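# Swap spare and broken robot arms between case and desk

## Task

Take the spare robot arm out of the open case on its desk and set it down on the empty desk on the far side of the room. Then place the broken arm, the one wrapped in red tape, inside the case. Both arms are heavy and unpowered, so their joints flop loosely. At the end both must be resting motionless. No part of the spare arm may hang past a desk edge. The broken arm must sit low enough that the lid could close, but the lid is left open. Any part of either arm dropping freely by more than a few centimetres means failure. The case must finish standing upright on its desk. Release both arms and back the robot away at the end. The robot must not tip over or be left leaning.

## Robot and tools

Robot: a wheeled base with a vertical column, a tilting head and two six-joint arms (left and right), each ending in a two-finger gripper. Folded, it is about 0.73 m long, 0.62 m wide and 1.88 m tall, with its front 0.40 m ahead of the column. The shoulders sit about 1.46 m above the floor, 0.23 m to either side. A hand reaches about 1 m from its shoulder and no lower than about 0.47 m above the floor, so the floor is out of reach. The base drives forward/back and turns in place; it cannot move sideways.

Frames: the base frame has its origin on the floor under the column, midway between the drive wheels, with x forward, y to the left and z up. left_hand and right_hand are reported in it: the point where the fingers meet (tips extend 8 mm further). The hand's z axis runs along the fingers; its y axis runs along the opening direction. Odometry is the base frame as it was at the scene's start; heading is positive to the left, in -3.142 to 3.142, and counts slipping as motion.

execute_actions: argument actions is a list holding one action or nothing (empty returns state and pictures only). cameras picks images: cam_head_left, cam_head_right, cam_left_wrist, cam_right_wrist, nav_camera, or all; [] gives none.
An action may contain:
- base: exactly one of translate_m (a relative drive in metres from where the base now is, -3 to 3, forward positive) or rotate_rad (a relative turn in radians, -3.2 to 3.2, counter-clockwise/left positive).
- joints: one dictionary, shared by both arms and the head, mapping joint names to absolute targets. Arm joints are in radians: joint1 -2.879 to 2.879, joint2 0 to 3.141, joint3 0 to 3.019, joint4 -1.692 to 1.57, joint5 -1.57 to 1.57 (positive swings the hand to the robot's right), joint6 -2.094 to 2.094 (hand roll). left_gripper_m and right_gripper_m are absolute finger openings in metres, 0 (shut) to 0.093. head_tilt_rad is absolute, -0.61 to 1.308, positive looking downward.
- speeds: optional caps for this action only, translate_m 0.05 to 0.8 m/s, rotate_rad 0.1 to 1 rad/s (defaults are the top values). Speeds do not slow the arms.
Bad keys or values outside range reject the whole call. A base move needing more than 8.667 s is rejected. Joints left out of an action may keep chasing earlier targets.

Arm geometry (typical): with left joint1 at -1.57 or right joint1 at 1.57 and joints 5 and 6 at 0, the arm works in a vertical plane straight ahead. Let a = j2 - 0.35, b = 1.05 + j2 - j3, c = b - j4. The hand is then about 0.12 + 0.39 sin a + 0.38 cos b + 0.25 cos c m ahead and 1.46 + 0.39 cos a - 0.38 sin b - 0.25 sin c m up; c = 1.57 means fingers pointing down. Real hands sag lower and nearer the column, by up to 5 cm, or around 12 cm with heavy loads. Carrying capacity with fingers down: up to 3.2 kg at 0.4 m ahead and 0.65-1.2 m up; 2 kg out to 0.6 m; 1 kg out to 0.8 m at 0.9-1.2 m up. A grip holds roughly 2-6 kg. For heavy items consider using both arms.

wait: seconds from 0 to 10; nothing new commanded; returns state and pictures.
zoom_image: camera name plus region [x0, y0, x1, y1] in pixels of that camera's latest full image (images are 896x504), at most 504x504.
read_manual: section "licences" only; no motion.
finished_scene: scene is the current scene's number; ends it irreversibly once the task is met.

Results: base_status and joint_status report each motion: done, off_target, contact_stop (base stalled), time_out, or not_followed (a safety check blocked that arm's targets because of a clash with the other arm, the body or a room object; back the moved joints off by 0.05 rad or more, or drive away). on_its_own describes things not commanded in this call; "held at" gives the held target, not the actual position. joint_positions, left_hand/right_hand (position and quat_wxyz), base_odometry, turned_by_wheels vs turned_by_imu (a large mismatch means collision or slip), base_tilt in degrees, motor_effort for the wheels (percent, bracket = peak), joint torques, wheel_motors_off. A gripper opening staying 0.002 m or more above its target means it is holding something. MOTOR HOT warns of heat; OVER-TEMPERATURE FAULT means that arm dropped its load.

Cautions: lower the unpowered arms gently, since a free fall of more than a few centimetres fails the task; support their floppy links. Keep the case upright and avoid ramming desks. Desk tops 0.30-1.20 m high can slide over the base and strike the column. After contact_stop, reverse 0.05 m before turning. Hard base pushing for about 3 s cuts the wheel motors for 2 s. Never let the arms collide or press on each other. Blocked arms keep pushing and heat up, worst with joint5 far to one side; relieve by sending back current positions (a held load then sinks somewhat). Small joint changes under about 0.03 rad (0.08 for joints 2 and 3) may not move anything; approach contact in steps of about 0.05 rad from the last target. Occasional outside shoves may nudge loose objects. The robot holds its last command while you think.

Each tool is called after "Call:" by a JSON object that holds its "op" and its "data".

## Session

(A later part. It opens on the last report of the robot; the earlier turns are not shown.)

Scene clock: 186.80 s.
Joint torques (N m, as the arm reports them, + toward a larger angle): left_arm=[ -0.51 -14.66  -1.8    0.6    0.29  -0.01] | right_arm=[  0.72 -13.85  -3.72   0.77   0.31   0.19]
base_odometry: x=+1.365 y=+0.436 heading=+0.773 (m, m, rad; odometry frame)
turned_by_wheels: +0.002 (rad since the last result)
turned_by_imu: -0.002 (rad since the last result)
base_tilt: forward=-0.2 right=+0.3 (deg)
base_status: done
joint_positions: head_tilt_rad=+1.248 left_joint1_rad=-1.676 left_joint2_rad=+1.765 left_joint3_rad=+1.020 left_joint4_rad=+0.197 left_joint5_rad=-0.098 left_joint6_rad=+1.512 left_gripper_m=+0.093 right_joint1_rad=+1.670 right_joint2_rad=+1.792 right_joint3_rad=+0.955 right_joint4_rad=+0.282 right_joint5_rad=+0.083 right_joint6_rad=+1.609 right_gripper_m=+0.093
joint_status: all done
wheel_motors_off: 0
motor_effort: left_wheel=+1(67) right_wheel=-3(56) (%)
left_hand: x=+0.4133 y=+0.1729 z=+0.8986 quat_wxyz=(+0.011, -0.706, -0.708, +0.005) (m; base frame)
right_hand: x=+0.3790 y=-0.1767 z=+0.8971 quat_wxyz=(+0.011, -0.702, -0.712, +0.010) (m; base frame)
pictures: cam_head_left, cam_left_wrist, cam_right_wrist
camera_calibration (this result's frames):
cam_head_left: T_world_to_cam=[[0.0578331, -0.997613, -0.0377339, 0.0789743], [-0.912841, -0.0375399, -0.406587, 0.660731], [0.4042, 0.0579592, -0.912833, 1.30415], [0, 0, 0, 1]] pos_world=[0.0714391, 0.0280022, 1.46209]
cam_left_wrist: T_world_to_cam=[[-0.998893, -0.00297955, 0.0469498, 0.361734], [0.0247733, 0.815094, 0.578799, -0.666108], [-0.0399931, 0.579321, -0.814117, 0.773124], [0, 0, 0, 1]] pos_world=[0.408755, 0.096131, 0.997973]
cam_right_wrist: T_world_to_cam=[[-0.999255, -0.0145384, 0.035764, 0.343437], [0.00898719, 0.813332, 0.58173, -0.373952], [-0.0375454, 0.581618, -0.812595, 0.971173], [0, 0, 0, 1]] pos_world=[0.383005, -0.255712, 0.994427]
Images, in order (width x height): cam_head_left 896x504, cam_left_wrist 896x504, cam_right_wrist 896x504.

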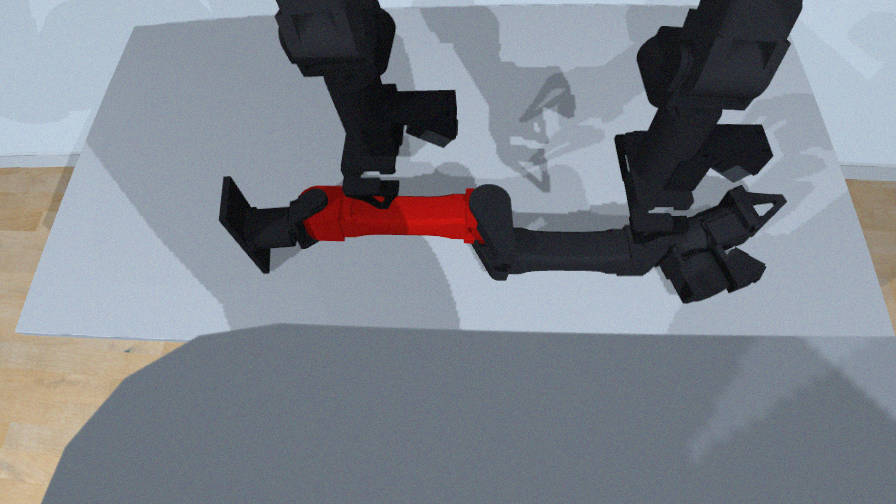

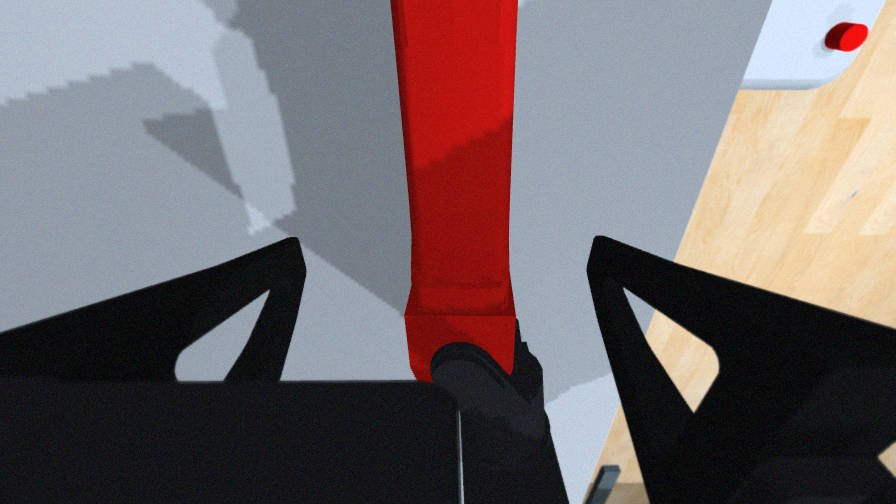

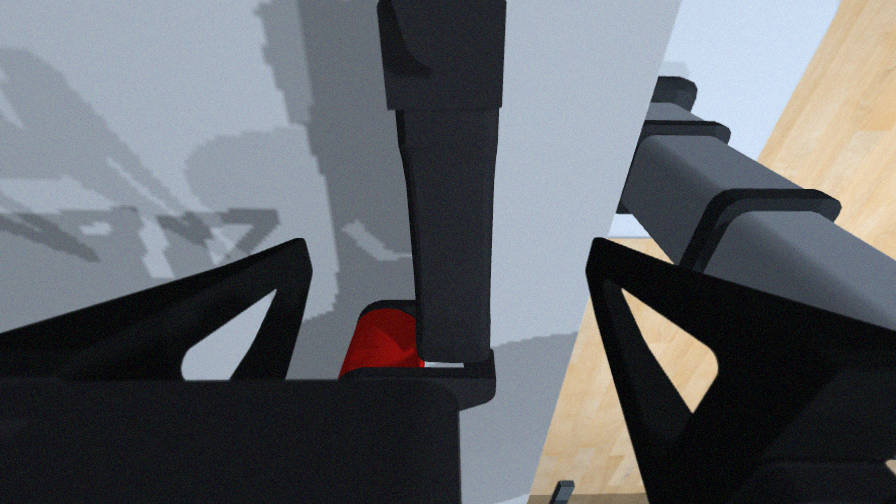

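Shift both 2.5 cm left and descend.

Call:
{"op": "execute_actions", "data": {"actions": [{"base":{"translate_m":-0.01},"joints":{"left_joint1_rad":-1.635,"left_joint5_rad":-0.055,"left_joint6_rad":1.53,"right_joint1_rad":1.71,"right_joint5_rad":0.12,"right_joint6_rad":1.6,"left_joint2_rad":1.89,"left_joint3_rad":1.125,"right_joint2_rad":1.91,"right_joint3_rad":1.055}}], "cameras": []}}

Call:
{"op": "execute_actions", "data": {"actions": [{"joints":{"left_joint2_rad":1.95,"left_joint3_rad":1.18,"right_joint2_rad":1.98,"right_joint3_rad":1.125}}], "cameras": []}}

Call:
{"op": "execute_actions", "data": {"actions": [{"joints":{"left_joint2_rad":2.01,"left_joint3_rad":1.245,"right_joint2_rad":2.05,"right_joint3_rad":1.205}}], "cameras": []}}

Call:
{"op": "execute_actions", "data": {"actions": [{"joints":{"left_joint2_rad":2.07,"left_joint3_rad":1.31,"right_joint2_rad":2.11,"right_joint3_rad":1.275}}], "cameras": []}}

Call:
{"op": "execute_actions", "data": {"actions": [{"joints":{"left_joint2_rad":2.115,"left_joint3_rad":1.365,"right_joint2_rad":2.16,"right_joint3_rad":1.335}}], "cameras": ["cam_left_wrist","cam_right_wrist"]}}

Scene clock: 201.63 s.
Joint torques (N m, as the arm reports them, + toward a larger angle): left_arm=[ -0.2  -15.1   -2.4    0.35   0.32  -0.02] | right_arm=[  2.05 -11.9   -3.89   0.65   0.27   0.12]
base_odometry: x=+1.358 y=+0.430 heading=+0.773 (m, m, rad; odometry frame)
turned_by_wheels: +0.000 (rad since the last result)
turned_by_imu: -0.002 (rad since the last result)
base_tilt: forward=-0.3 right=+0.3 (deg)
base_status: done
joint_positions: head_tilt_rad=+1.248 left_joint1_rad=-1.639 left_joint2_rad=+1.888 left_joint3_rad=+1.128 left_joint4_rad=+0.198 left_joint5_rad=-0.058 left_joint6_rad=+1.522 left_gripper_m=+0.093 right_joint1_rad=+1.712 right_joint2_rad=+1.907 right_joint3_rad=+1.060 right_joint4_rad=+0.282 right_joint5_rad=+0.118 right_joint6_rad=+1.603 right_gripper_m=+0.093
joint_status: all done
wheel_motors_off: 0
motor_effort: left_wheel=-2(33) right_wheel=-1(42) (%)
left_hand: x=+0.4087 y=+0.1875 z=+0.8514 quat_wxyz=(+0.013, -0.703, -0.711, +0.013) (m; base frame)
right_hand: x=+0.3754 y=-0.1514 z=+0.8568 quat_wxyz=(+0.014, -0.691, -0.722, +0.012) (m; base frame)
pictures: none
No camera images: the call's "cameras" was empty. Leave "cameras" out to get every camera's image.

Scene clock: 202.33 s.
Joint torques (N m, as the arm reports them, + toward a larger angle): left_arm=[  0.8  -13.34  -2.32   0.51   0.3    0.01] | right_arm=[  1.78 -11.69  -3.86   0.73   0.3    0.14]
base_odometry: x=+1.358 y=+0.430 heading=+0.773 (m, m, rad; odometry frame)
turned_by_wheels: +0.000 (rad since the last result)
turned_by_imu: +0.000 (rad since the last result)
base_tilt: forward=-0.2 right=+0.3 (deg)
base_status: not commanded
joint_positions: head_tilt_rad=+1.248 left_joint1_rad=-1.639 left_joint2_rad=+1.934 left_joint3_rad=+1.183 left_joint4_rad=+0.198 left_joint5_rad=-0.058 left_joint6_rad=+1.522 left_gripper_m=+0.093 right_joint1_rad=+1.712 right_joint2_rad=+1.967 right_joint3_rad=+1.133 right_joint4_rad=+0.282 right_joint5_rad=+0.118 right_joint6_rad=+1.603 right_gripper_m=+0.093
joint_status: all done
wheel_motors_off: 0
motor_effort: left_wheel=-1(0) right_wheel=+1(1) (%)
left_hand: x=+0.4147 y=+0.1862 z=+0.8327 quat_wxyz=(+0.010, -0.703, -0.712, +0.010) (m; base frame)
right_hand: x=+0.3824 y=-0.1479 z=+0.8322 quat_wxyz=(+0.009, -0.692, -0.722, +0.008) (m; base frame)
pictures: none
No camera images: the call's "cameras" was empty. Leave "cameras" out to get every camera's image.

Scene clock: 203.03 s.
Joint torques (N m, as the arm reports them, + toward a larger angle): left_arm=[  0.83 -13.36  -2.09   0.56   0.3   -0.01] | right_arm=[  2.34 -12.12  -3.72   0.69   0.3    0.13]
base_odometry: x=+1.358 y=+0.430 heading=+0.773 (m, m, rad; odometry frame)
turned_by_wheels: +0.000 (rad since the last result)
turned_by_imu: +0.000 (rad since the last result)
base_tilt: forward=-0.2 right=+0.3 (deg)
base_status: not commanded
joint_positions: head_tilt_rad=+1.248 left_joint1_rad=-1.639 left_joint2_rad=+1.998 left_joint3_rad=+1.247 left_joint4_rad=+0.198 left_joint5_rad=-0.058 left_joint6_rad=+1.522 left_gripper_m=+0.093 right_joint1_rad=+1.712 right_joint2_rad=+2.040 right_joint3_rad=+1.211 right_joint4_rad=+0.282 right_joint5_rad=+0.118 right_joint6_rad=+1.603 right_gripper_m=+0.093
joint_status: all done
wheel_motors_off: 0
motor_effort: left_wheel=-1(1) right_wheel=+0(0) (%)
left_hand: x=+0.4135 y=+0.1848 z=+0.8083 quat_wxyz=(+0.010, -0.703, -0.712, +0.010) (m; base frame)
right_hand: x=+0.3831 y=-0.1443 z=+0.8038 quat_wxyz=(+0.008, -0.692, -0.722, +0.006) (m; base frame)
pictures: none
No camera images: the call's "cameras" was empty. Leave "cameras" out to get every camera's image.

Scene clock: 203.73 s.
Joint torques (N m, as the arm reports them, + toward a larger angle): left_arm=[  0.66 -13.28  -2.18   0.57   0.3    0.02] | right_arm=[  2.17 -12.27  -3.43   0.55   0.29   0.1 ]
base_odometry: x=+1.358 y=+0.430 heading=+0.773 (m, m, rad; odometry frame)
turned_by_wheels: +0.000 (rad since the last result)
turned_by_imu: +0.000 (rad since the last result)
base_tilt: forward=-0.2 right=+0.3 (deg)
base_status: not commanded
joint_positions: head_tilt_rad=+1.248 left_joint1_rad=-1.639 left_joint2_rad=+2.057 left_joint3_rad=+1.312 left_joint4_rad=+0.198 left_joint5_rad=-0.058 left_joint6_rad=+1.522 left_gripper_m=+0.093 right_joint1_rad=+1.712 right_joint2_rad=+2.097 right_joint3_rad=+1.281 right_joint4_rad=+0.282 right_joint5_rad=+0.118 right_joint6_rad=+1.603 right_gripper_m=+0.093
joint_status: all done
wheel_motors_off: 0
motor_effort: left_wheel=-1(0) right_wheel=+1(0) (%)
left_hand: x=+0.4149 y=+0.1834 z=+0.7853 quat_wxyz=(+0.008, -0.702, -0.712, +0.008) (m; base frame)
right_hand: x=+0.3873 y=-0.1412 z=+0.7806 quat_wxyz=(+0.003, -0.693, -0.721, +0.001) (m; base frame)
pictures: none
No camera images: the call's "cameras" was empty. Leave "cameras" out to get every camera's image.

Scene clock: 204.40 s.
Joint torques (N m, as the arm reports them, + toward a larger angle): left_arm=[ -0.08 -13.85  -2.03   0.34   0.3   -0.02] | right_arm=[  2.36 -11.29  -3.35   0.73   0.29   0.12]
base_odometry: x=+1.358 y=+0.430 heading=+0.773 (m, m, rad; odometry frame)
turned_by_wheels: +0.000 (rad since the last result)
turned_by_imu: +0.000 (rad since the last result)
base_tilt: forward=-0.3 right=+0.3 (deg)
base_status: not commanded
joint_positions: head_tilt_rad=+1.248 left_joint1_rad=-1.639 left_joint2_rad=+2.099 left_joint3_rad=+1.366 left_joint4_rad=+0.198 left_joint5_rad=-0.058 left_joint6_rad=+1.522 left_gripper_m=+0.093 right_joint1_rad=+1.712 right_joint2_rad=+2.146 right_joint3_rad=+1.340 right_joint4_rad=+0.282 right_joint5_rad=+0.118 right_joint6_rad=+1.603 right_gripper_m=+0.093
joint_status: all done
wheel_motors_off: 0
motor_effort: left_wheel=+0(1) right_wheel=-1(0) (%)
left_hand: x=+0.4192 y=+0.1822 z=+0.7683 quat_wxyz=(+0.004, -0.702, -0.712, +0.004) (m; base frame)
right_hand: x=+0.3897 y=-0.1387 z=+0.7613 quat_wxyz=(+0.000, -0.693, -0.721, -0.003) (m; base frame)
pictures: cam_left_wrist, cam_right_wrist
camera_calibration (this result's frames):
cam_left_wrist: T_world_to_cam=[[-0.999271, -0.0128188, 0.0359535, 0.384145], [0.0100398, 0.820488, 0.571575, -0.587695], [-0.0368263, 0.571519, -0.819762, 0.666322], [0, 0, 0, 1]] pos_world=[0.414303, 0.106305, 0.868326]
cam_right_wrist: T_world_to_cam=[[-0.999236, -0.0390295, 0.00209807, 0.381821], [-0.0304648, 0.811344, 0.583775, -0.312436], [-0.0244867, 0.583265, -0.811913, 0.8337], [0, 0, 0, 1]] pos_world=[0.392425, -0.217873, 0.858483]
Images, in order (width x height): cam_left_wrist 896x504, cam_right_wrist 896x504.

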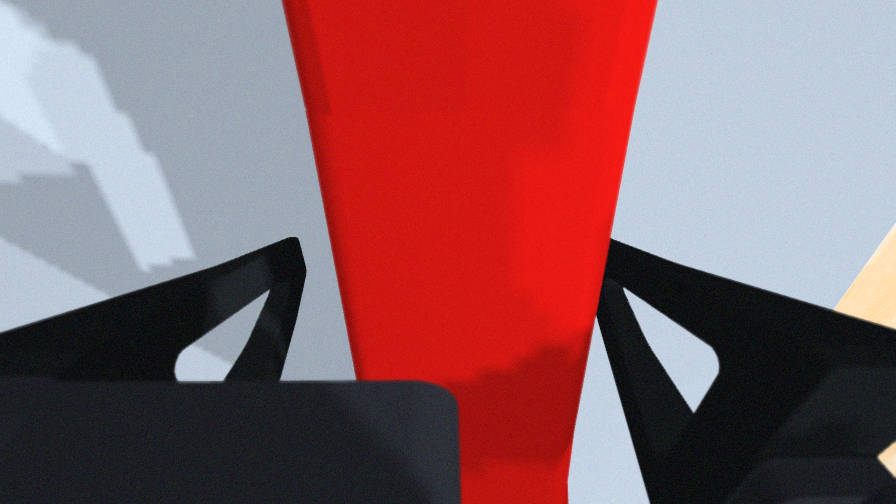

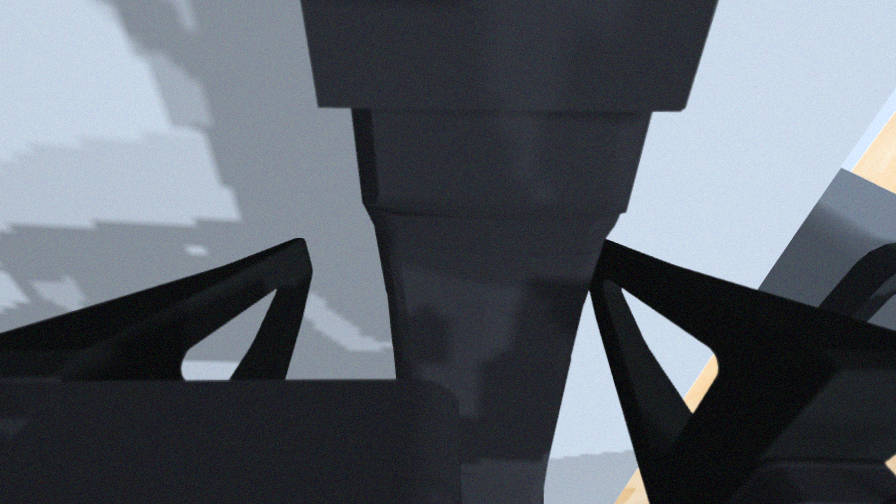

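Call:
{"op": "execute_actions", "data": {"actions": [{"joints":{"left_gripper_m":0,"right_gripper_m":0}}], "cameras": []}}

Call:
{"op": "execute_actions", "data": {"actions": [{"joints":{"left_joint2_rad":1.9,"left_joint3_rad":1.21,"right_joint2_rad":1.93,"right_joint3_rad":1.15,"right_joint1_rad":1.73,"left_joint1_rad":-1.67}}], "cameras": []}}

Call:
{"op": "execute_actions", "data": {"actions": [{"joints":{"left_joint2_rad":1.75,"left_joint3_rad":1.08,"left_joint4_rad":0.19,"right_joint2_rad":1.77,"right_joint3_rad":1.01,"right_joint4_rad":0.27,"left_joint1_rad":-1.695,"left_joint5_rad":-0.09}}], "cameras": []}}

Call:
{"op": "execute_actions", "data": {"actions": [{"joints":{"left_joint2_rad":1.6,"left_joint3_rad":0.96,"left_joint4_rad":0.16,"right_joint2_rad":1.61,"right_joint3_rad":0.89,"right_joint4_rad":0.24,"left_joint1_rad":-1.72,"left_joint5_rad":-0.115,"left_joint6_rad":1.49}}], "cameras": []}}

Call:
{"op": "execute_actions", "data": {"actions": [{"joints":{"left_joint2_rad":1.39,"left_joint3_rad":0.84,"left_joint4_rad":0.08,"right_joint2_rad":1.37,"right_joint3_rad":0.76,"right_joint4_rad":0.16,"right_joint1_rad":1.74,"left_joint1_rad":-1.745}}], "cameras": ["cam_head_left"]}}

Call:
{"op": "execute_actions", "data": {"actions": [{"base":{"translate_m":-1.03},"speeds":{"translate_m":0.5},"joints":{"left_joint2_rad":1.07,"left_joint3_rad":0.73,"left_joint4_rad":-0.11,"right_joint2_rad":1.05,"right_joint3_rad":0.66,"right_joint4_rad":-0.05,"right_joint1_rad":1.775,"left_joint1_rad":-1.775,"right_joint5_rad":0.16,"left_joint5_rad":-0.16,"right_joint6_rad":1.62,"left_joint6_rad":1.46}}], "cameras": []}}

Call:
{"op": "execute_actions", "data": {"actions": [{"base":{"rotate_rad":1.62},"speeds":{"rotate_rad":0.7},"joints":{"left_joint2_rad":0.76,"left_joint3_rad":0.7,"left_joint4_rad":-0.36,"right_joint2_rad":0.72,"right_joint3_rad":0.63,"right_joint4_rad":-0.33,"right_joint1_rad":1.83,"left_joint1_rad":-1.83,"right_joint5_rad":0.21,"left_joint5_rad":-0.21,"right_joint6_rad":1.65,"left_joint6_rad":1.43,"head_tilt_rad":0.95}}], "cameras": ["nav_camera"]}}

Call:
{"op": "execute_actions", "data": {"actions": [{"base":{"translate_m":0.9},"speeds":{"translate_m":0.5}}], "cameras": ["cam_head_left","nav_camera"]}}

Scene clock: 230.03 s.
Joint torques (N m, as the arm reports them, + toward a larger angle): left_arm=[  0.21 -13.24  -1.62   0.57   0.21   0.08] | right_arm=[  2.56 -12.05  -2.75   0.72   0.3    0.13]
base_odometry: x=+1.358 y=+0.430 heading=+0.773 (m, m, rad; odometry frame)
turned_by_wheels: +0.000 (rad since the last result)
turned_by_imu: -0.001 (rad since the last result)
base_tilt: forward=-0.2 right=+0.3 (deg)
base_status: not commanded
joint_positions: head_tilt_rad=+1.248 left_joint1_rad=-1.639 left_joint2_rad=+2.102 left_joint3_rad=+1.362 left_joint4_rad=+0.197 left_joint5_rad=-0.056 left_joint6_rad=+1.514 left_gripper_m=+0.053 right_joint1_rad=+1.712 right_joint2_rad=+2.153 right_joint3_rad=+1.332 right_joint4_rad=+0.282 right_joint5_rad=+0.119 right_joint6_rad=+1.603 right_gripper_m=+0.054
joint_status: left_gripper_m off_target (ended at +0.053, target +0.000); right_gripper_m off_target (ended at +0.054, target +0.000)
wheel_motors_off: 0
motor_effort: left_wheel=+0(2) right_wheel=+1(1) (%)
left_hand: x=+0.4146 y=+0.1821 z=+0.7678 quat_wxyz=(+0.006, -0.699, -0.715, +0.007) (m; base frame)
right_hand: x=+0.3803 y=-0.1393 z=+0.7605 quat_wxyz=(+0.005, -0.693, -0.721, +0.003) (m; base frame)
pictures: none
No camera images: the call's "cameras" was empty. Leave "cameras" out to get every camera's image.

Scene clock: 231.10 s.
Joint torques (N m, as the arm reports them, + toward a larger angle): left_arm=[ -0.97 -23.49  -4.45   0.35   0.09   0.13] | right_arm=[  3.49 -20.03  -6.1    0.34  -0.16   0.1 ]
base_odometry: x=+1.358 y=+0.430 heading=+0.773 (m, m, rad; odometry frame)
turned_by_wheels: +0.000 (rad since the last result)
turned_by_imu: +0.000 (rad since the last result)
base_tilt: forward=-0.3 right=+0.3 (deg)
base_status: not commanded
joint_positions: head_tilt_rad=+1.248 left_joint1_rad=-1.657 left_joint2_rad=+2.000 left_joint3_rad=+1.238 left_joint4_rad=+0.203 left_joint5_rad=-0.053 left_joint6_rad=+1.505 left_gripper_m=+0.053 right_joint1_rad=+1.710 right_joint2_rad=+2.029 right_joint3_rad=+1.177 right_joint4_rad=+0.291 right_joint5_rad=+0.128 right_joint6_rad=+1.606 right_gripper_m=+0.054
joint_status: all done
wheel_motors_off: 0
motor_effort: left_wheel=-2(2) right_wheel=+1(3) (%)
left_hand: x=+0.4077 y=+0.1712 z=+0.8094 quat_wxyz=(+0.005, -0.700, -0.714, +0.019) (m; base frame)
right_hand: x=+0.3722 y=-0.1488 z=+0.8107 quat_wxyz=(+0.008, -0.693, -0.721, +0.015) (m; base frame)
pictures: none
No camera images: the call's "cameras" was empty. Leave "cameras" out to get every camera's image.

Scene clock: 232.37 s.
Joint torques (N m, as the arm reports them, + toward a larger angle): left_arm=[ -2.07 -22.56  -4.29   0.39   0.1    0.27] | right_arm=[  3.84 -20.2   -7.06  -0.15   0.12   0.12]
base_odometry: x=+1.358 y=+0.430 heading=+0.773 (m, m, rad; odometry frame)
turned_by_wheels: +0.000 (rad since the last result)
turned_by_imu: -0.001 (rad since the last result)
base_tilt: forward=-0.2 right=+0.3 (deg)
base_status: not commanded
joint_positions: head_tilt_rad=+1.248 left_joint1_rad=-1.679 left_joint2_rad=+1.835 left_joint3_rad=+1.110 left_joint4_rad=+0.191 left_joint5_rad=-0.088 left_joint6_rad=+1.494 left_gripper_m=+0.053 right_joint1_rad=+1.709 right_joint2_rad=+1.872 right_joint3_rad=+1.052 right_joint4_rad=+0.284 right_joint5_rad=+0.121 right_joint6_rad=+1.602 right_gripper_m=+0.054
joint_status: all done
wheel_motors_off: 0
motor_effort: left_wheel=+0(2) right_wheel=-1(1) (%)
left_hand: x=+0.4270 y=+0.1655 z=+0.8703 quat_wxyz=(+0.001, -0.700, -0.715, +0.005) (m; base frame)
right_hand: x=+0.3918 y=-0.1535 z=+0.8667 quat_wxyz=(+0.002, -0.693, -0.721, +0.004) (m; base frame)
pictures: none
No camera images: the call's "cameras" was empty. Leave "cameras" out to get every camera's image.

Scene clock: 233.30 s.
Joint torques (N m, as the arm reports them, + toward a larger angle): left_arm=[ -0.92 -22.24  -3.36   0.66   0.35   0.18] | right_arm=[  4.1  -21.67  -6.41  -0.05   0.28   0.24]
base_odometry: x=+1.358 y=+0.430 heading=+0.773 (m, m, rad; odometry frame)
turned_by_wheels: +0.000 (rad since the last result)
turned_by_imu: +0.000 (rad since the last result)
base_tilt: forward=-0.3 right=+0.3 (deg)
base_status: not commanded
joint_positions: head_tilt_rad=+1.248 left_joint1_rad=-1.705 left_joint2_rad=+1.692 left_joint3_rad=+0.980 left_joint4_rad=+0.157 left_joint5_rad=-0.119 left_joint6_rad=+1.462 left_gripper_m=+0.053 right_joint1_rad=+1.710 right_joint2_rad=+1.731 right_joint3_rad=+0.928 right_joint4_rad=+0.247 right_joint5_rad=+0.118 right_joint6_rad=+1.592 right_gripper_m=+0.054
joint_status: all done
wheel_motors_off: 0
motor_effort: left_wheel=+0(1) right_wheel=+1(1) (%)
left_hand: x=+0.4178 y=+0.1602 z=+0.9249 quat_wxyz=(+0.012, -0.693, -0.720, +0.008) (m; base frame)
right_hand: x=+0.3872 y=-0.1591 z=+0.9182 quat_wxyz=(+0.010, -0.688, -0.725, +0.010) (m; base frame)
pictures: none
No camera images: the call's "cameras" was empty. Leave "cameras" out to get every camera's image.

Scene clock: 234.57 s.
Joint torques (N m, as the arm reports them, + toward a larger angle): left_arm=[ -1.9  -21.86  -2.41   0.18   0.29   0.27] | right_arm=[  3.55 -21.38  -4.66   0.32  -0.1    0.23]
base_odometry: x=+1.358 y=+0.430 heading=+0.773 (m, m, rad; odometry frame)
turned_by_wheels: +0.000 (rad since the last result)
turned_by_imu: -0.001 (rad since the last result)
base_tilt: forward=-0.2 right=+0.3 (deg)
base_status: not commanded
joint_positions: head_tilt_rad=+1.248 left_joint1_rad=-1.726 left_joint2_rad=+1.477 left_joint3_rad=+0.859 left_joint4_rad=+0.079 left_joint5_rad=-0.118 left_joint6_rad=+1.449 left_gripper_m=+0.053 right_joint1_rad=+1.721 right_joint2_rad=+1.488 right_joint3_rad=+0.790 right_joint4_rad=+0.161 right_joint5_rad=+0.128 right_joint6_rad=+1.589 right_gripper_m=+0.054
joint_status: all done
wheel_motors_off: 0
motor_effort: left_wheel=+0(2) right_wheel=-2(2) (%)
left_hand: x=+0.4306 y=+0.1554 z=+0.9986 quat_wxyz=(-0.002, -0.692, -0.722, +0.009) (m; base frame)
right_hand: x=+0.4023 y=-0.1631 z=+0.9981 quat_wxyz=(+0.004, -0.686, -0.728, +0.003) (m; base frame)
pictures: cam_head_left
camera_calibration (this result's frames):
cam_head_left: T_world_to_cam=[[0.0578071, -0.997613, -0.0377737, 0.0790368], [-0.91312, -0.0375399, -0.405959, 0.659778], [0.403572, 0.0579592, -0.91311, 1.30461], [0, 0, 0, 1]] pos_world=[0.0713855, 0.0280022, 1.46208]
Images, in order (width x height): cam_head_left 896x504.

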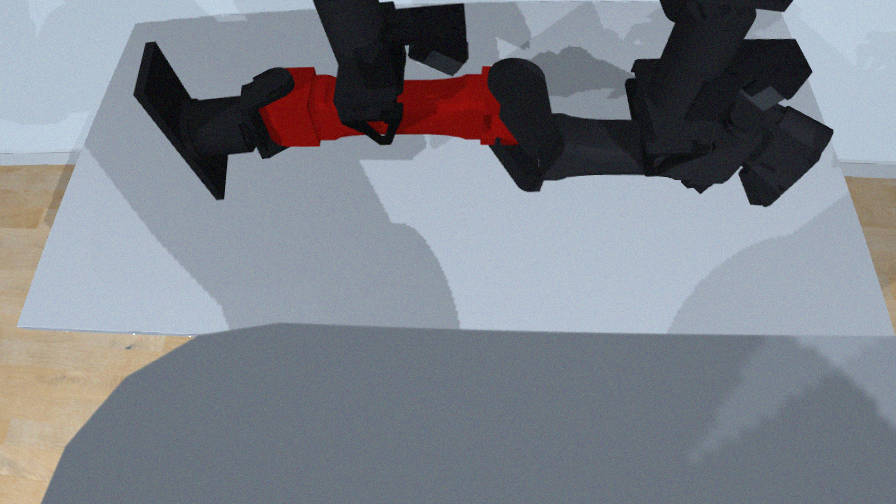

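Scene clock: 238.17 s.
Joint torques (N m, as the arm reports them, + toward a larger angle): left_arm=[ -0.66 -20.6    1.76   0.73  -0.02   0.26] | right_arm=[  1.86 -18.35   0.91   0.04   0.26   0.23]
base_odometry: x=+0.620 y=-0.290 heading=+0.774 (m, m, rad; odometry frame)
turned_by_wheels: +0.001 (rad since the last result)
turned_by_imu: +0.002 (rad since the last result)
base_tilt: forward=-0.2 right=+0.3 (deg)
base_status: done
joint_positions: head_tilt_rad=+1.248 left_joint1_rad=-1.766 left_joint2_rad=+1.154 left_joint3_rad=+0.718 left_joint4_rad=-0.118 left_joint5_rad=-0.156 left_joint6_rad=+1.419 left_gripper_m=+0.053 right_joint1_rad=+1.767 right_joint2_rad=+1.156 right_joint3_rad=+0.650 right_joint4_rad=-0.045 right_joint5_rad=+0.159 right_joint6_rad=+1.609 right_gripper_m=+0.054
joint_status: left_joint6_rad off_target (ended at +1.419, target +1.460); the others done
wheel_motors_off: 0
motor_effort: left_wheel=+2(62) right_wheel=-1(58) (%)
left_hand: x=+0.4261 y=+0.1569 z=+1.1014 quat_wxyz=(+0.005, -0.689, -0.725, +0.012) (m; base frame)
right_hand: x=+0.4006 y=-0.1600 z=+1.0991 quat_wxyz=(+0.010, -0.684, -0.729, +0.004) (m; base frame)
pictures: none
No camera images: the call's "cameras" was empty. Leave "cameras" out to get every camera's image.

Scene clock: 241.77 s.
Joint torques (N m, as the arm reports them, + toward a larger angle): left_arm=[  0.35 -18.91   5.23   0.4    0.03   0.27] | right_arm=[  1.31 -15.92   6.01  -0.24   0.47   0.23]
base_odometry: x=+0.620 y=-0.290 heading=+2.393 (m, m, rad; odometry frame)
turned_by_wheels: +1.619 (rad since the last result)
turned_by_imu: +1.621 (rad since the last result)
base_tilt: forward=-0.2 right=+0.3 (deg)
base_status: done
joint_positions: head_tilt_rad=+0.964 left_joint1_rad=-1.831 left_joint2_rad=+0.847 left_joint3_rad=+0.676 left_joint4_rad=-0.363 left_joint5_rad=-0.206 left_joint6_rad=+1.392 left_gripper_m=+0.053 right_joint1_rad=+1.822 right_joint2_rad=+0.813 right_joint3_rad=+0.595 right_joint4_rad=-0.314 right_joint5_rad=+0.205 right_joint6_rad=+1.637 right_gripper_m=+0.054
joint_status: left_joint6_rad off_target (ended at +1.392, target +1.430); the others done
wheel_motors_off: 0
motor_effort: left_wheel=-6(46) right_wheel=+7(69) (%)
left_hand: x=+0.4355 y=+0.1539 z=+1.1971 quat_wxyz=(-0.007, -0.690, -0.724, +0.006) (m; base frame)
right_hand: x=+0.4079 y=-0.1617 z=+1.1963 quat_wxyz=(+0.003, -0.685, -0.728, -0.006) (m; base frame)
pictures: nav_camera
Images, in order (width x height): nav_camera 896x504.

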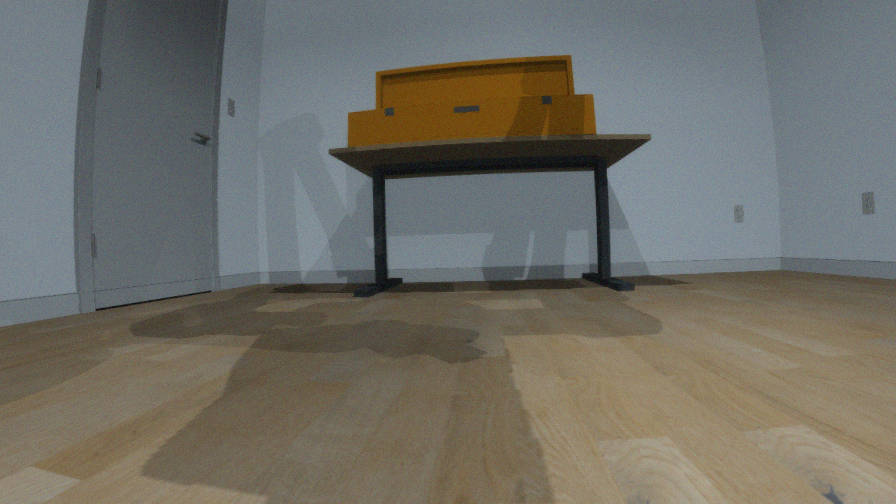

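Scene clock: 245.00 s.
Joint torques (N m, as the arm reports them, + toward a larger angle): left_arm=[  0.8  -19.16   6.03   0.61  -0.1    0.26] | right_arm=[  0.77 -16.8    6.43  -0.08   0.37   0.23]
base_odometry: x=-0.039 y=+0.323 heading=+2.394 (m, m, rad; odometry frame)
turned_by_wheels: +0.001 (rad since the last result)
turned_by_imu: -0.002 (rad since the last result)
base_tilt: forward=-0.3 right=+0.3 (deg)
base_status: done
joint_positions: head_tilt_rad=+0.963 left_joint1_rad=-1.831 left_joint2_rad=+0.848 left_joint3_rad=+0.663 left_joint4_rad=-0.365 left_joint5_rad=-0.204 left_joint6_rad=+1.385 left_gripper_m=+0.053 right_joint1_rad=+1.825 right_joint2_rad=+0.815 right_joint3_rad=+0.588 right_joint4_rad=-0.322 right_joint5_rad=+0.206 right_joint6_rad=+1.638 right_gripper_m=+0.054
joint_status: not commanded
wheel_motors_off: 0
motor_effort: left_wheel=+1(64) right_wheel=-2(64) (%)
left_hand: x=+0.4272 y=+0.1543 z=+1.1953 quat_wxyz=(-0.002, -0.689, -0.725, +0.011) (m; base frame)
right_hand: x=+0.4015 y=-0.1612 z=+1.1950 quat_wxyz=(+0.009, -0.684, -0.729, +0.000) (m; base frame)
pictures: cam_head_left, nav_camera
camera_calibration (this result's frames):
cam_head_left: T_world_to_cam=[[0.0660981, -0.997613, -0.019989, 0.0512338], [-0.762069, -0.0375399, -0.646407, 1.02251], [0.644113, 0.0579592, -0.762731, 1.06099], [0, 0, 0, 1]] pos_world=[0.09244, 0.0280022, 1.47124]
Images, in order (width x height): cam_head_left 896x504, nav_camera 896x504.

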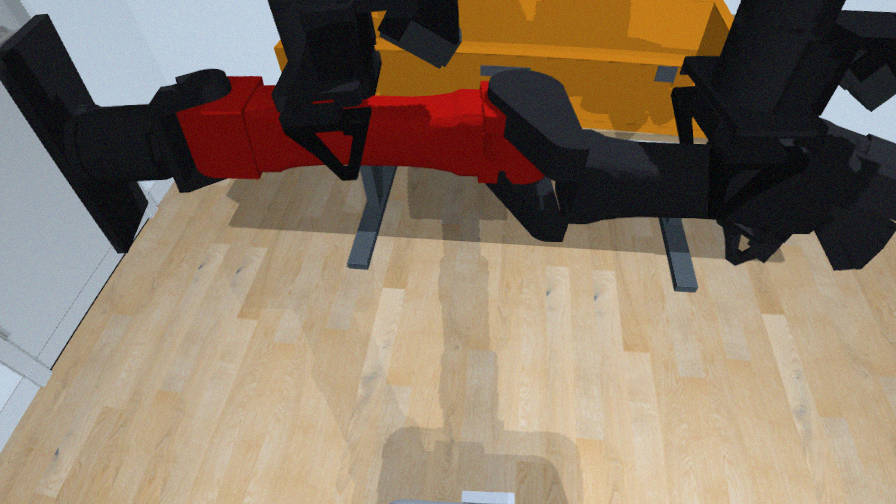

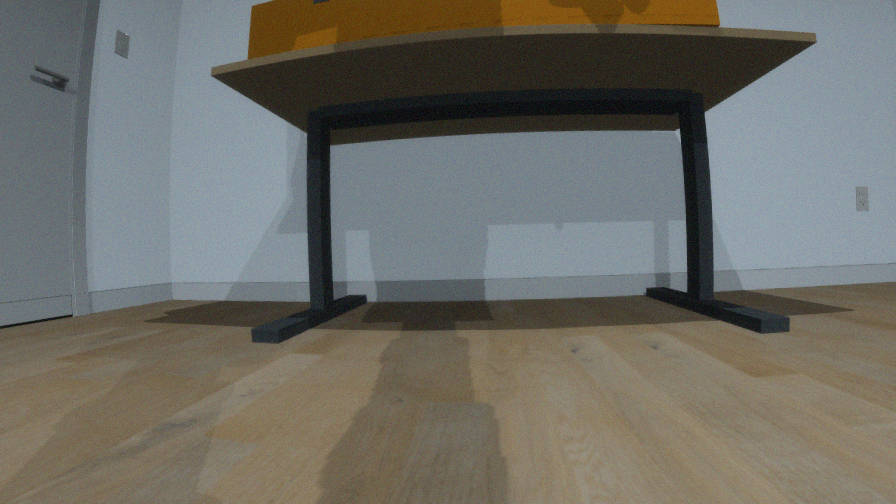

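Call:
{"op": "execute_actions", "data": {"actions": [{"base":{"rotate_rad":-0.055}}], "cameras": []}}

Call:
{"op": "execute_actions", "data": {"actions": [{"base":{"translate_m":0.91},"speeds":{"translate_m":0.4},"joints":{"head_tilt_rad":1.25}}], "cameras": []}}

Call:
{"op": "execute_actions", "data": {"actions": [{"joints":{"left_joint2_rad":1.07,"left_joint3_rad":0.73,"left_joint4_rad":-0.11,"right_joint2_rad":1.05,"right_joint3_rad":0.66,"right_joint4_rad":-0.05,"right_joint1_rad":1.7,"left_joint1_rad":-1.83,"right_joint5_rad":0.11,"right_joint6_rad":1.58,"left_joint6_rad":1.4}}], "cameras": ["cam_head_left"]}}

Scene clock: 254.37 s.
Joint torques (N m, as the arm reports them, + toward a larger angle): left_arm=[ -0.4  -19.28   6.04   0.59  -0.14   0.29] | right_arm=[  1.27 -16.98   6.55  -0.07   0.38   0.28]
base_odometry: x=-0.040 y=+0.323 heading=+2.341 (m, m, rad; odometry frame)
turned_by_wheels: -0.053 (rad since the last result)
turned_by_imu: -0.055 (rad since the last result)
base_tilt: forward=-0.3 right=+0.3 (deg)
base_status: done
joint_positions: head_tilt_rad=+0.963 left_joint1_rad=-1.830 left_joint2_rad=+0.848 left_joint3_rad=+0.663 left_joint4_rad=-0.365 left_joint5_rad=-0.203 left_joint6_rad=+1.385 left_gripper_m=+0.053 right_joint1_rad=+1.825 right_joint2_rad=+0.815 right_joint3_rad=+0.588 right_joint4_rad=-0.322 right_joint5_rad=+0.206 right_joint6_rad=+1.639 right_gripper_m=+0.054
joint_status: not commanded
wheel_motors_off: 0
motor_effort: left_wheel=+0(45) right_wheel=-1(56) (%)
left_hand: x=+0.4272 y=+0.1544 z=+1.1953 quat_wxyz=(-0.002, -0.689, -0.725, +0.012) (m; base frame)
right_hand: x=+0.4015 y=-0.1612 z=+1.1950 quat_wxyz=(+0.009, -0.684, -0.729, +0.000) (m; base frame)
pictures: none
No camera images: the call's "cameras" was empty. Leave "cameras" out to get every camera's image.

Scene clock: 257.90 s.
Joint torques (N m, as the arm reports them, + toward a larger angle): left_arm=[  0.15 -18.42   6.03   0.6   -0.06   0.31] | right_arm=[  0.88 -16.73   6.5   -0.01   0.36   0.24]
base_odometry: x=-0.673 y=+0.976 heading=+2.341 (m, m, rad; odometry frame)
turned_by_wheels: -0.001 (rad since the last result)
turned_by_imu: -0.004 (rad since the last result)
base_tilt: forward=-0.2 right=+0.3 (deg)
base_status: done
joint_positions: head_tilt_rad=+1.248 left_joint1_rad=-1.830 left_joint2_rad=+0.848 left_joint3_rad=+0.662 left_joint4_rad=-0.364 left_joint5_rad=-0.204 left_joint6_rad=+1.384 left_gripper_m=+0.053 right_joint1_rad=+1.825 right_joint2_rad=+0.817 right_joint3_rad=+0.588 right_joint4_rad=-0.322 right_joint5_rad=+0.206 right_joint6_rad=+1.638 right_gripper_m=+0.054
joint_status: all done
wheel_motors_off: 0
motor_effort: left_wheel=-2(38) right_wheel=+0(73) (%)
left_hand: x=+0.4269 y=+0.1545 z=+1.1950 quat_wxyz=(-0.001, -0.688, -0.725, +0.011) (m; base frame)
right_hand: x=+0.4014 y=-0.1612 z=+1.1947 quat_wxyz=(+0.009, -0.684, -0.730, +0.000) (m; base frame)
pictures: none
No camera images: the call's "cameras" was empty. Leave "cameras" out to get every camera's image.

Scene clock: 260.13 s.
Joint torques (N m, as the arm reports them, + toward a larger angle): left_arm=[ -1.32 -22.61   1.45   0.7    0.12   0.25] | right_arm=[  0.82 -19.21   0.44   0.39   0.7    0.36]
base_odometry: x=-0.673 y=+0.976 heading=+2.341 (m, m, rad; odometry frame)
turned_by_wheels: +0.000 (rad since the last result)
turned_by_imu: -0.001 (rad since the last result)
base_tilt: forward=-0.3 right=+0.3 (deg)
base_status: not commanded
joint_positions: head_tilt_rad=+1.248 left_joint1_rad=-1.826 left_joint2_rad=+1.179 left_joint3_rad=+0.722 left_joint4_rad=-0.117 left_joint5_rad=-0.209 left_joint6_rad=+1.363 left_gripper_m=+0.053 right_joint1_rad=+1.699 right_joint2_rad=+1.165 right_joint3_rad=+0.653 right_joint4_rad=-0.054 right_joint5_rad=+0.100 right_joint6_rad=+1.556 right_gripper_m=+0.054
joint_status: left_joint6_rad time_out (moved -0.021 of +0.016); the others done
wheel_motors_off: 0
on_its_own: left_joint6_rad reads +1.363 and still pushes toward +1.400 since a time_out
motor_effort: left_wheel=-2(5) right_wheel=+4(5) (%)
left_hand: x=+0.4179 y=+0.1364 z=+1.0979 quat_wxyz=(+0.011, -0.682, -0.731, +0.015) (m; base frame)
right_hand: x=+0.3981 y=-0.1819 z=+1.0937 quat_wxyz=(+0.017, -0.677, -0.736, +0.010) (m; base frame)
pictures: cam_head_left
camera_calibration (this result's frames):
cam_head_left: T_world_to_cam=[[0.0578362, -0.997613, -0.0377291, 0.0789667], [-0.912807, -0.0375399, -0.406663, 0.660846], [0.404275, 0.0579592, -0.912799, 1.30409], [0, 0, 0, 1]] pos_world=[0.0714456, 0.0280022, 1.46209]
Images, in order (width x height): cam_head_left 896x504.

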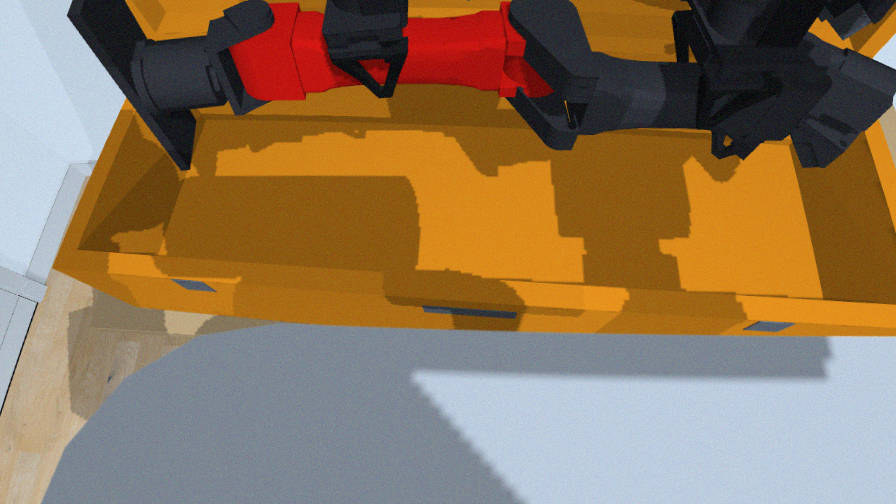

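Call:
{"op": "execute_actions", "data": {"actions": [{"joints":{"left_joint1_rad":-1.885,"left_joint2_rad":1.40,"left_joint3_rad":0.84,"left_joint4_rad":0.08,"left_joint5_rad":-0.26,"left_joint6_rad":1.34,"right_joint1_rad":1.58,"right_joint2_rad":1.36,"right_joint3_rad":0.76,"right_joint4_rad":0.16,"right_joint5_rad":0,"right_joint6_rad":1.5}}], "cameras": ["cam_head_left"]}}

Call:
{"op": "execute_actions", "data": {"actions": [{"joints":{"left_joint1_rad":-1.865,"left_joint2_rad":1.54,"left_joint3_rad":0.92,"left_joint4_rad":0.14,"right_joint2_rad":1.5,"right_joint3_rad":0.83,"right_joint4_rad":0.22}}], "cameras": ["cam_head_left"]}}

Scene clock: 291.30 s.
Joint torques (N m, as the arm reports them, + toward a larger angle): left_arm=[ -3.38 -22.26  -2.01   0.56   0.14   0.09] | right_arm=[ -0.14 -21.4   -4.07   0.53   0.23   0.41]
base_odometry: x=-0.673 y=+0.976 heading=+2.341 (m, m, rad; odometry frame)
turned_by_wheels: +0.000 (rad since the last result)
turned_by_imu: -0.002 (rad since the last result)
base_tilt: forward=-0.3 right=+0.3 (deg)
base_status: not commanded
joint_positions: head_tilt_rad=+1.248 left_joint1_rad=-1.863 left_joint2_rad=+1.491 left_joint3_rad=+0.853 left_joint4_rad=+0.076 left_joint5_rad=-0.260 left_joint6_rad=+1.324 left_gripper_m=+0.053 right_joint1_rad=+1.585 right_joint2_rad=+1.479 right_joint3_rad=+0.782 right_joint4_rad=+0.153 right_joint5_rad=+0.000 right_joint6_rad=+1.473 right_gripper_m=+0.054
joint_status: all done
wheel_motors_off: 0
motor_effort: left_wheel=-3(9) right_wheel=+4(4) (%)
left_hand: x=+0.4154 y=+0.1031 z=+1.0057 quat_wxyz=(+0.010, -0.674, -0.739, +0.002) (m; base frame)
right_hand: x=+0.4014 y=-0.2175 z=+0.9975 quat_wxyz=(+0.012, -0.669, -0.743, +0.002) (m; base frame)
pictures: cam_head_left
camera_calibration (this result's frames):
cam_head_left: T_world_to_cam=[[0.0578362, -0.997613, -0.0377291, 0.0789667], [-0.912807, -0.0375399, -0.406662, 0.660845], [0.404275, 0.0579592, -0.912799, 1.30409], [0, 0, 0, 1]] pos_world=[0.0714455, 0.0280022, 1.46209]
Images, in order (width x height): cam_head_left 896x504.

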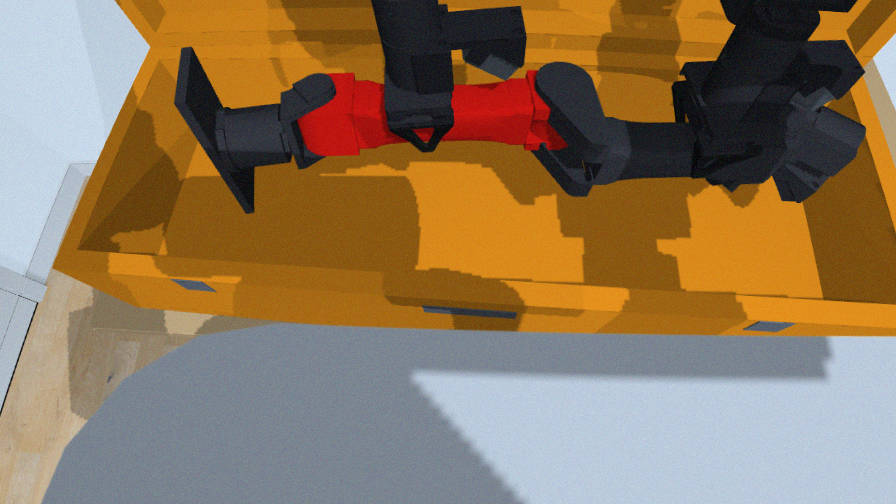

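Scene clock: 292.27 s.
Joint torques (N m, as the arm reports them, + toward a larger angle): left_arm=[ -3.35 -20.77  -2.32   0.69  -0.14  -0.11] | right_arm=[  0.22 -20.6   -5.34   0.65   0.27   0.34]
base_odometry: x=-0.673 y=+0.976 heading=+2.341 (m, m, rad; odometry frame)
turned_by_wheels: +0.000 (rad since the last result)
turned_by_imu: +0.000 (rad since the last result)
base_tilt: forward=-0.3 right=+0.4 (deg)
base_status: not commanded
joint_positions: head_tilt_rad=+1.248 left_joint1_rad=-1.844 left_joint2_rad=+1.613 left_joint3_rad=+0.932 left_joint4_rad=+0.134 left_joint5_rad=-0.253 left_joint6_rad=+1.341 left_gripper_m=+0.053 right_joint1_rad=+1.580 right_joint2_rad=+1.604 right_joint3_rad=+0.860 right_joint4_rad=+0.214 right_joint5_rad=-0.001 right_joint6_rad=+1.474 right_gripper_m=+0.054
joint_status: all done
wheel_motors_off: 0
motor_effort: left_wheel=-3(5) right_wheel=+4(6) (%)
left_hand: x=+0.4201 y=+0.1019 z=+0.9633 quat_wxyz=(+0.008, -0.675, -0.738, -0.005) (m; base frame)
right_hand: x=+0.4047 y=-0.2199 z=+0.9561 quat_wxyz=(+0.005, -0.670, -0.742, -0.001) (m; base frame)
pictures: cam_head_left
camera_calibration (this result's frames):
cam_head_left: T_world_to_cam=[[0.0578362, -0.997613, -0.0377291, 0.0789667], [-0.912807, -0.0375399, -0.406662, 0.660846], [0.404275, 0.0579592, -0.912799, 1.30409], [0, 0, 0, 1]] pos_world=[0.0714456, 0.0280022, 1.46209]
Images, in order (width x height): cam_head_left 896x504.

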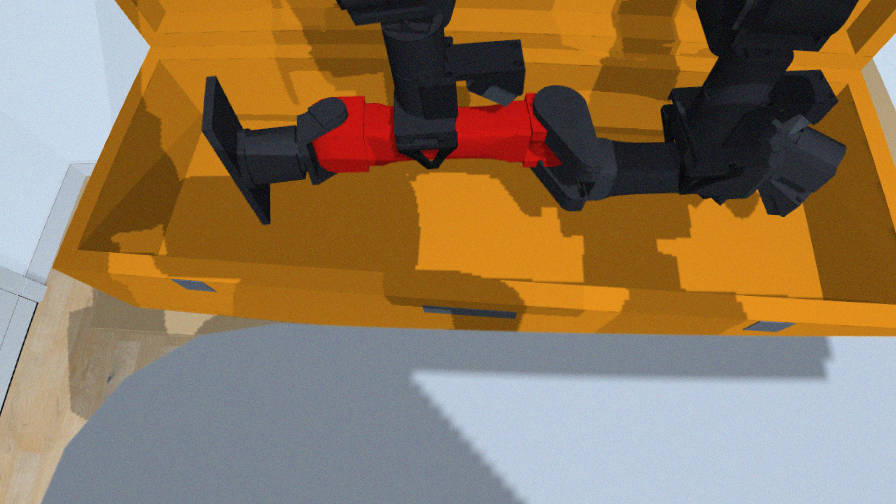

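Call:
{"op": "execute_actions", "data": {"actions": [{"joints":{"left_joint1_rad":-1.855,"left_joint2_rad":1.6,"left_joint3_rad":0.96,"left_joint5_rad":-0.235,"right_joint2_rad":1.57,"right_joint3_rad":0.87}}], "cameras": []}}

Call:
{"op": "execute_actions", "data": {"actions": [{"joints":{"left_joint2_rad":1.66,"left_joint3_rad":1.0,"left_joint4_rad":0.17,"right_joint2_rad":1.63,"right_joint3_rad":0.91,"right_joint4_rad":0.26}}], "cameras": []}}

Call:
{"op": "execute_actions", "data": {"actions": [{"joints":{"left_joint1_rad":-1.71,"left_joint2_rad":1.63,"left_joint5_rad":-0.12,"left_joint6_rad":1.42,"right_joint1_rad":1.72,"right_joint2_rad":1.67,"right_joint3_rad":0.93,"right_joint5_rad":0.12,"right_joint6_rad":1.57}}], "cameras": ["cam_head_right"]}}

Scene clock: 304.53 s.
Joint torques (N m, as the arm reports them, + toward a larger angle): left_arm=[ -3.09 -20.24  -2.73   0.47   0.05  -0.12] | right_arm=[  0.03 -19.48  -5.62   0.56   0.03   0.39]
base_odometry: x=-0.673 y=+0.976 heading=+2.341 (m, m, rad; odometry frame)
turned_by_wheels: +0.000 (rad since the last result)
turned_by_imu: -0.002 (rad since the last result)
base_tilt: forward=-0.2 right=+0.3 (deg)
base_status: not commanded
joint_positions: head_tilt_rad=+1.248 left_joint1_rad=-1.834 left_joint2_rad=+1.671 left_joint3_rad=+0.979 left_joint4_rad=+0.140 left_joint5_rad=-0.233 left_joint6_rad=+1.343 left_gripper_m=+0.053 right_joint1_rad=+1.578 right_joint2_rad=+1.654 right_joint3_rad=+0.903 right_joint4_rad=+0.215 right_joint5_rad=+0.003 right_joint6_rad=+1.471 right_gripper_m=+0.054
joint_status: all done
wheel_motors_off: 0
motor_effort: left_wheel=-3(5) right_wheel=+4(4) (%)
left_hand: x=+0.4206 y=+0.1001 z=+0.9419 quat_wxyz=(+0.007, -0.674, -0.739, +0.001) (m; base frame)
right_hand: x=+0.4061 y=-0.2215 z=+0.9382 quat_wxyz=(+0.006, -0.669, -0.743, +0.003) (m; base frame)
pictures: none
No camera images: the call's "cameras" was empty. Leave "cameras" out to get every camera's image.

Scene clock: 305.33 s.
Joint torques (N m, as the arm reports them, + toward a larger angle): left_arm=[ -4.3  -20.43  -3.51   0.21  -0.43  -0.11] | right_arm=[  0.08 -16.32  -3.57   1.22  -0.63   0.37]
base_odometry: x=-0.673 y=+0.976 heading=+2.341 (m, m, rad; odometry frame)
turned_by_wheels: +0.000 (rad since the last result)
turned_by_imu: +0.000 (rad since the last result)
base_tilt: forward=-0.2 right=+0.3 (deg)
base_status: not commanded
joint_positions: head_tilt_rad=+1.248 left_joint1_rad=-1.830 left_joint2_rad=+1.726 left_joint3_rad=+1.024 left_joint4_rad=+0.178 left_joint5_rad=-0.222 left_joint6_rad=+1.348 left_gripper_m=+0.053 right_joint1_rad=+1.574 right_joint2_rad=+1.676 right_joint3_rad=+0.923 right_joint4_rad=+0.239 right_joint5_rad=+0.018 right_joint6_rad=+1.468 right_gripper_m=+0.054
joint_status: all done
wheel_motors_off: 0
motor_effort: left_wheel=-2(2) right_wheel=+5(4) (%)
left_hand: x=+0.4278 y=+0.0951 z=+0.9220 quat_wxyz=(-0.006, -0.673, -0.740, -0.003) (m; base frame)
right_hand: x=+0.4131 y=-0.2269 z=+0.9303 quat_wxyz=(-0.009, -0.669, -0.743, +0.003) (m; base frame)
pictures: none
No camera images: the call's "cameras" was empty. Leave "cameras" out to get every camera's image.

Scene clock: 306.40 s.
Joint torques (N m, as the arm reports them, + toward a larger angle): left_arm=[ -1.99 -22.84  -3.37   0.22  -0.43  -0.44] | right_arm=[  1.42 -17.76  -4.32   1.09  -0.16  -0.04]
base_odometry: x=-0.673 y=+0.976 heading=+2.341 (m, m, rad; odometry frame)
turned_by_wheels: +0.000 (rad since the last result)
turned_by_imu: +0.000 (rad since the last result)
base_tilt: forward=-0.2 right=+0.3 (deg)
base_status: not commanded
joint_positions: head_tilt_rad=+1.248 left_joint1_rad=-1.680 left_joint2_rad=+1.726 left_joint3_rad=+1.022 left_joint4_rad=+0.176 left_joint5_rad=-0.106 left_joint6_rad=+1.463 left_gripper_m=+0.053 right_joint1_rad=+1.728 right_joint2_rad=+1.727 right_joint3_rad=+0.948 right_joint4_rad=+0.243 right_joint5_rad=+0.128 right_joint6_rad=+1.591 right_gripper_m=+0.054
joint_status: left_joint6_rad off_target (ended at +1.463, target +1.420); the others done
wheel_motors_off: 0
motor_effort: left_wheel=-1(6) right_wheel=+1(6) (%)
left_hand: x=+0.4311 y=+0.1719 z=+0.9102 quat_wxyz=(+0.004, -0.688, -0.726, -0.004) (m; base frame)
right_hand: x=+0.4001 y=-0.1482 z=+0.9186 quat_wxyz=(+0.005, -0.686, -0.728, +0.000) (m; base frame)
pictures: cam_head_right
camera_calibration (this result's frames):
cam_head_right: T_world_to_cam=[[0.0447934, -0.996463, -0.0711022, 0.0564969], [-0.920392, -0.013491, -0.390764, 0.632783], [0.388423, 0.0829456, -0.91774, 1.31042], [0, 0, 0, 1]] pos_world=[0.0708814, -0.0438595, 1.45391]
Images, in order (width x height): cam_head_right 896x504.

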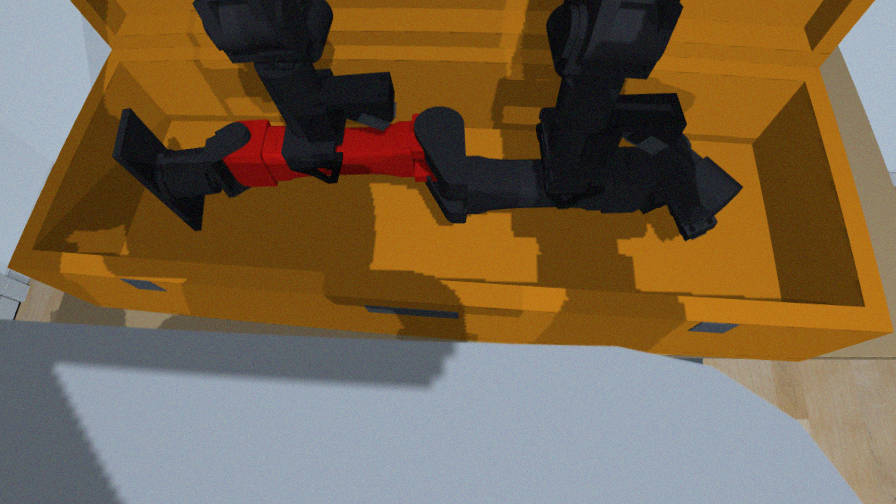

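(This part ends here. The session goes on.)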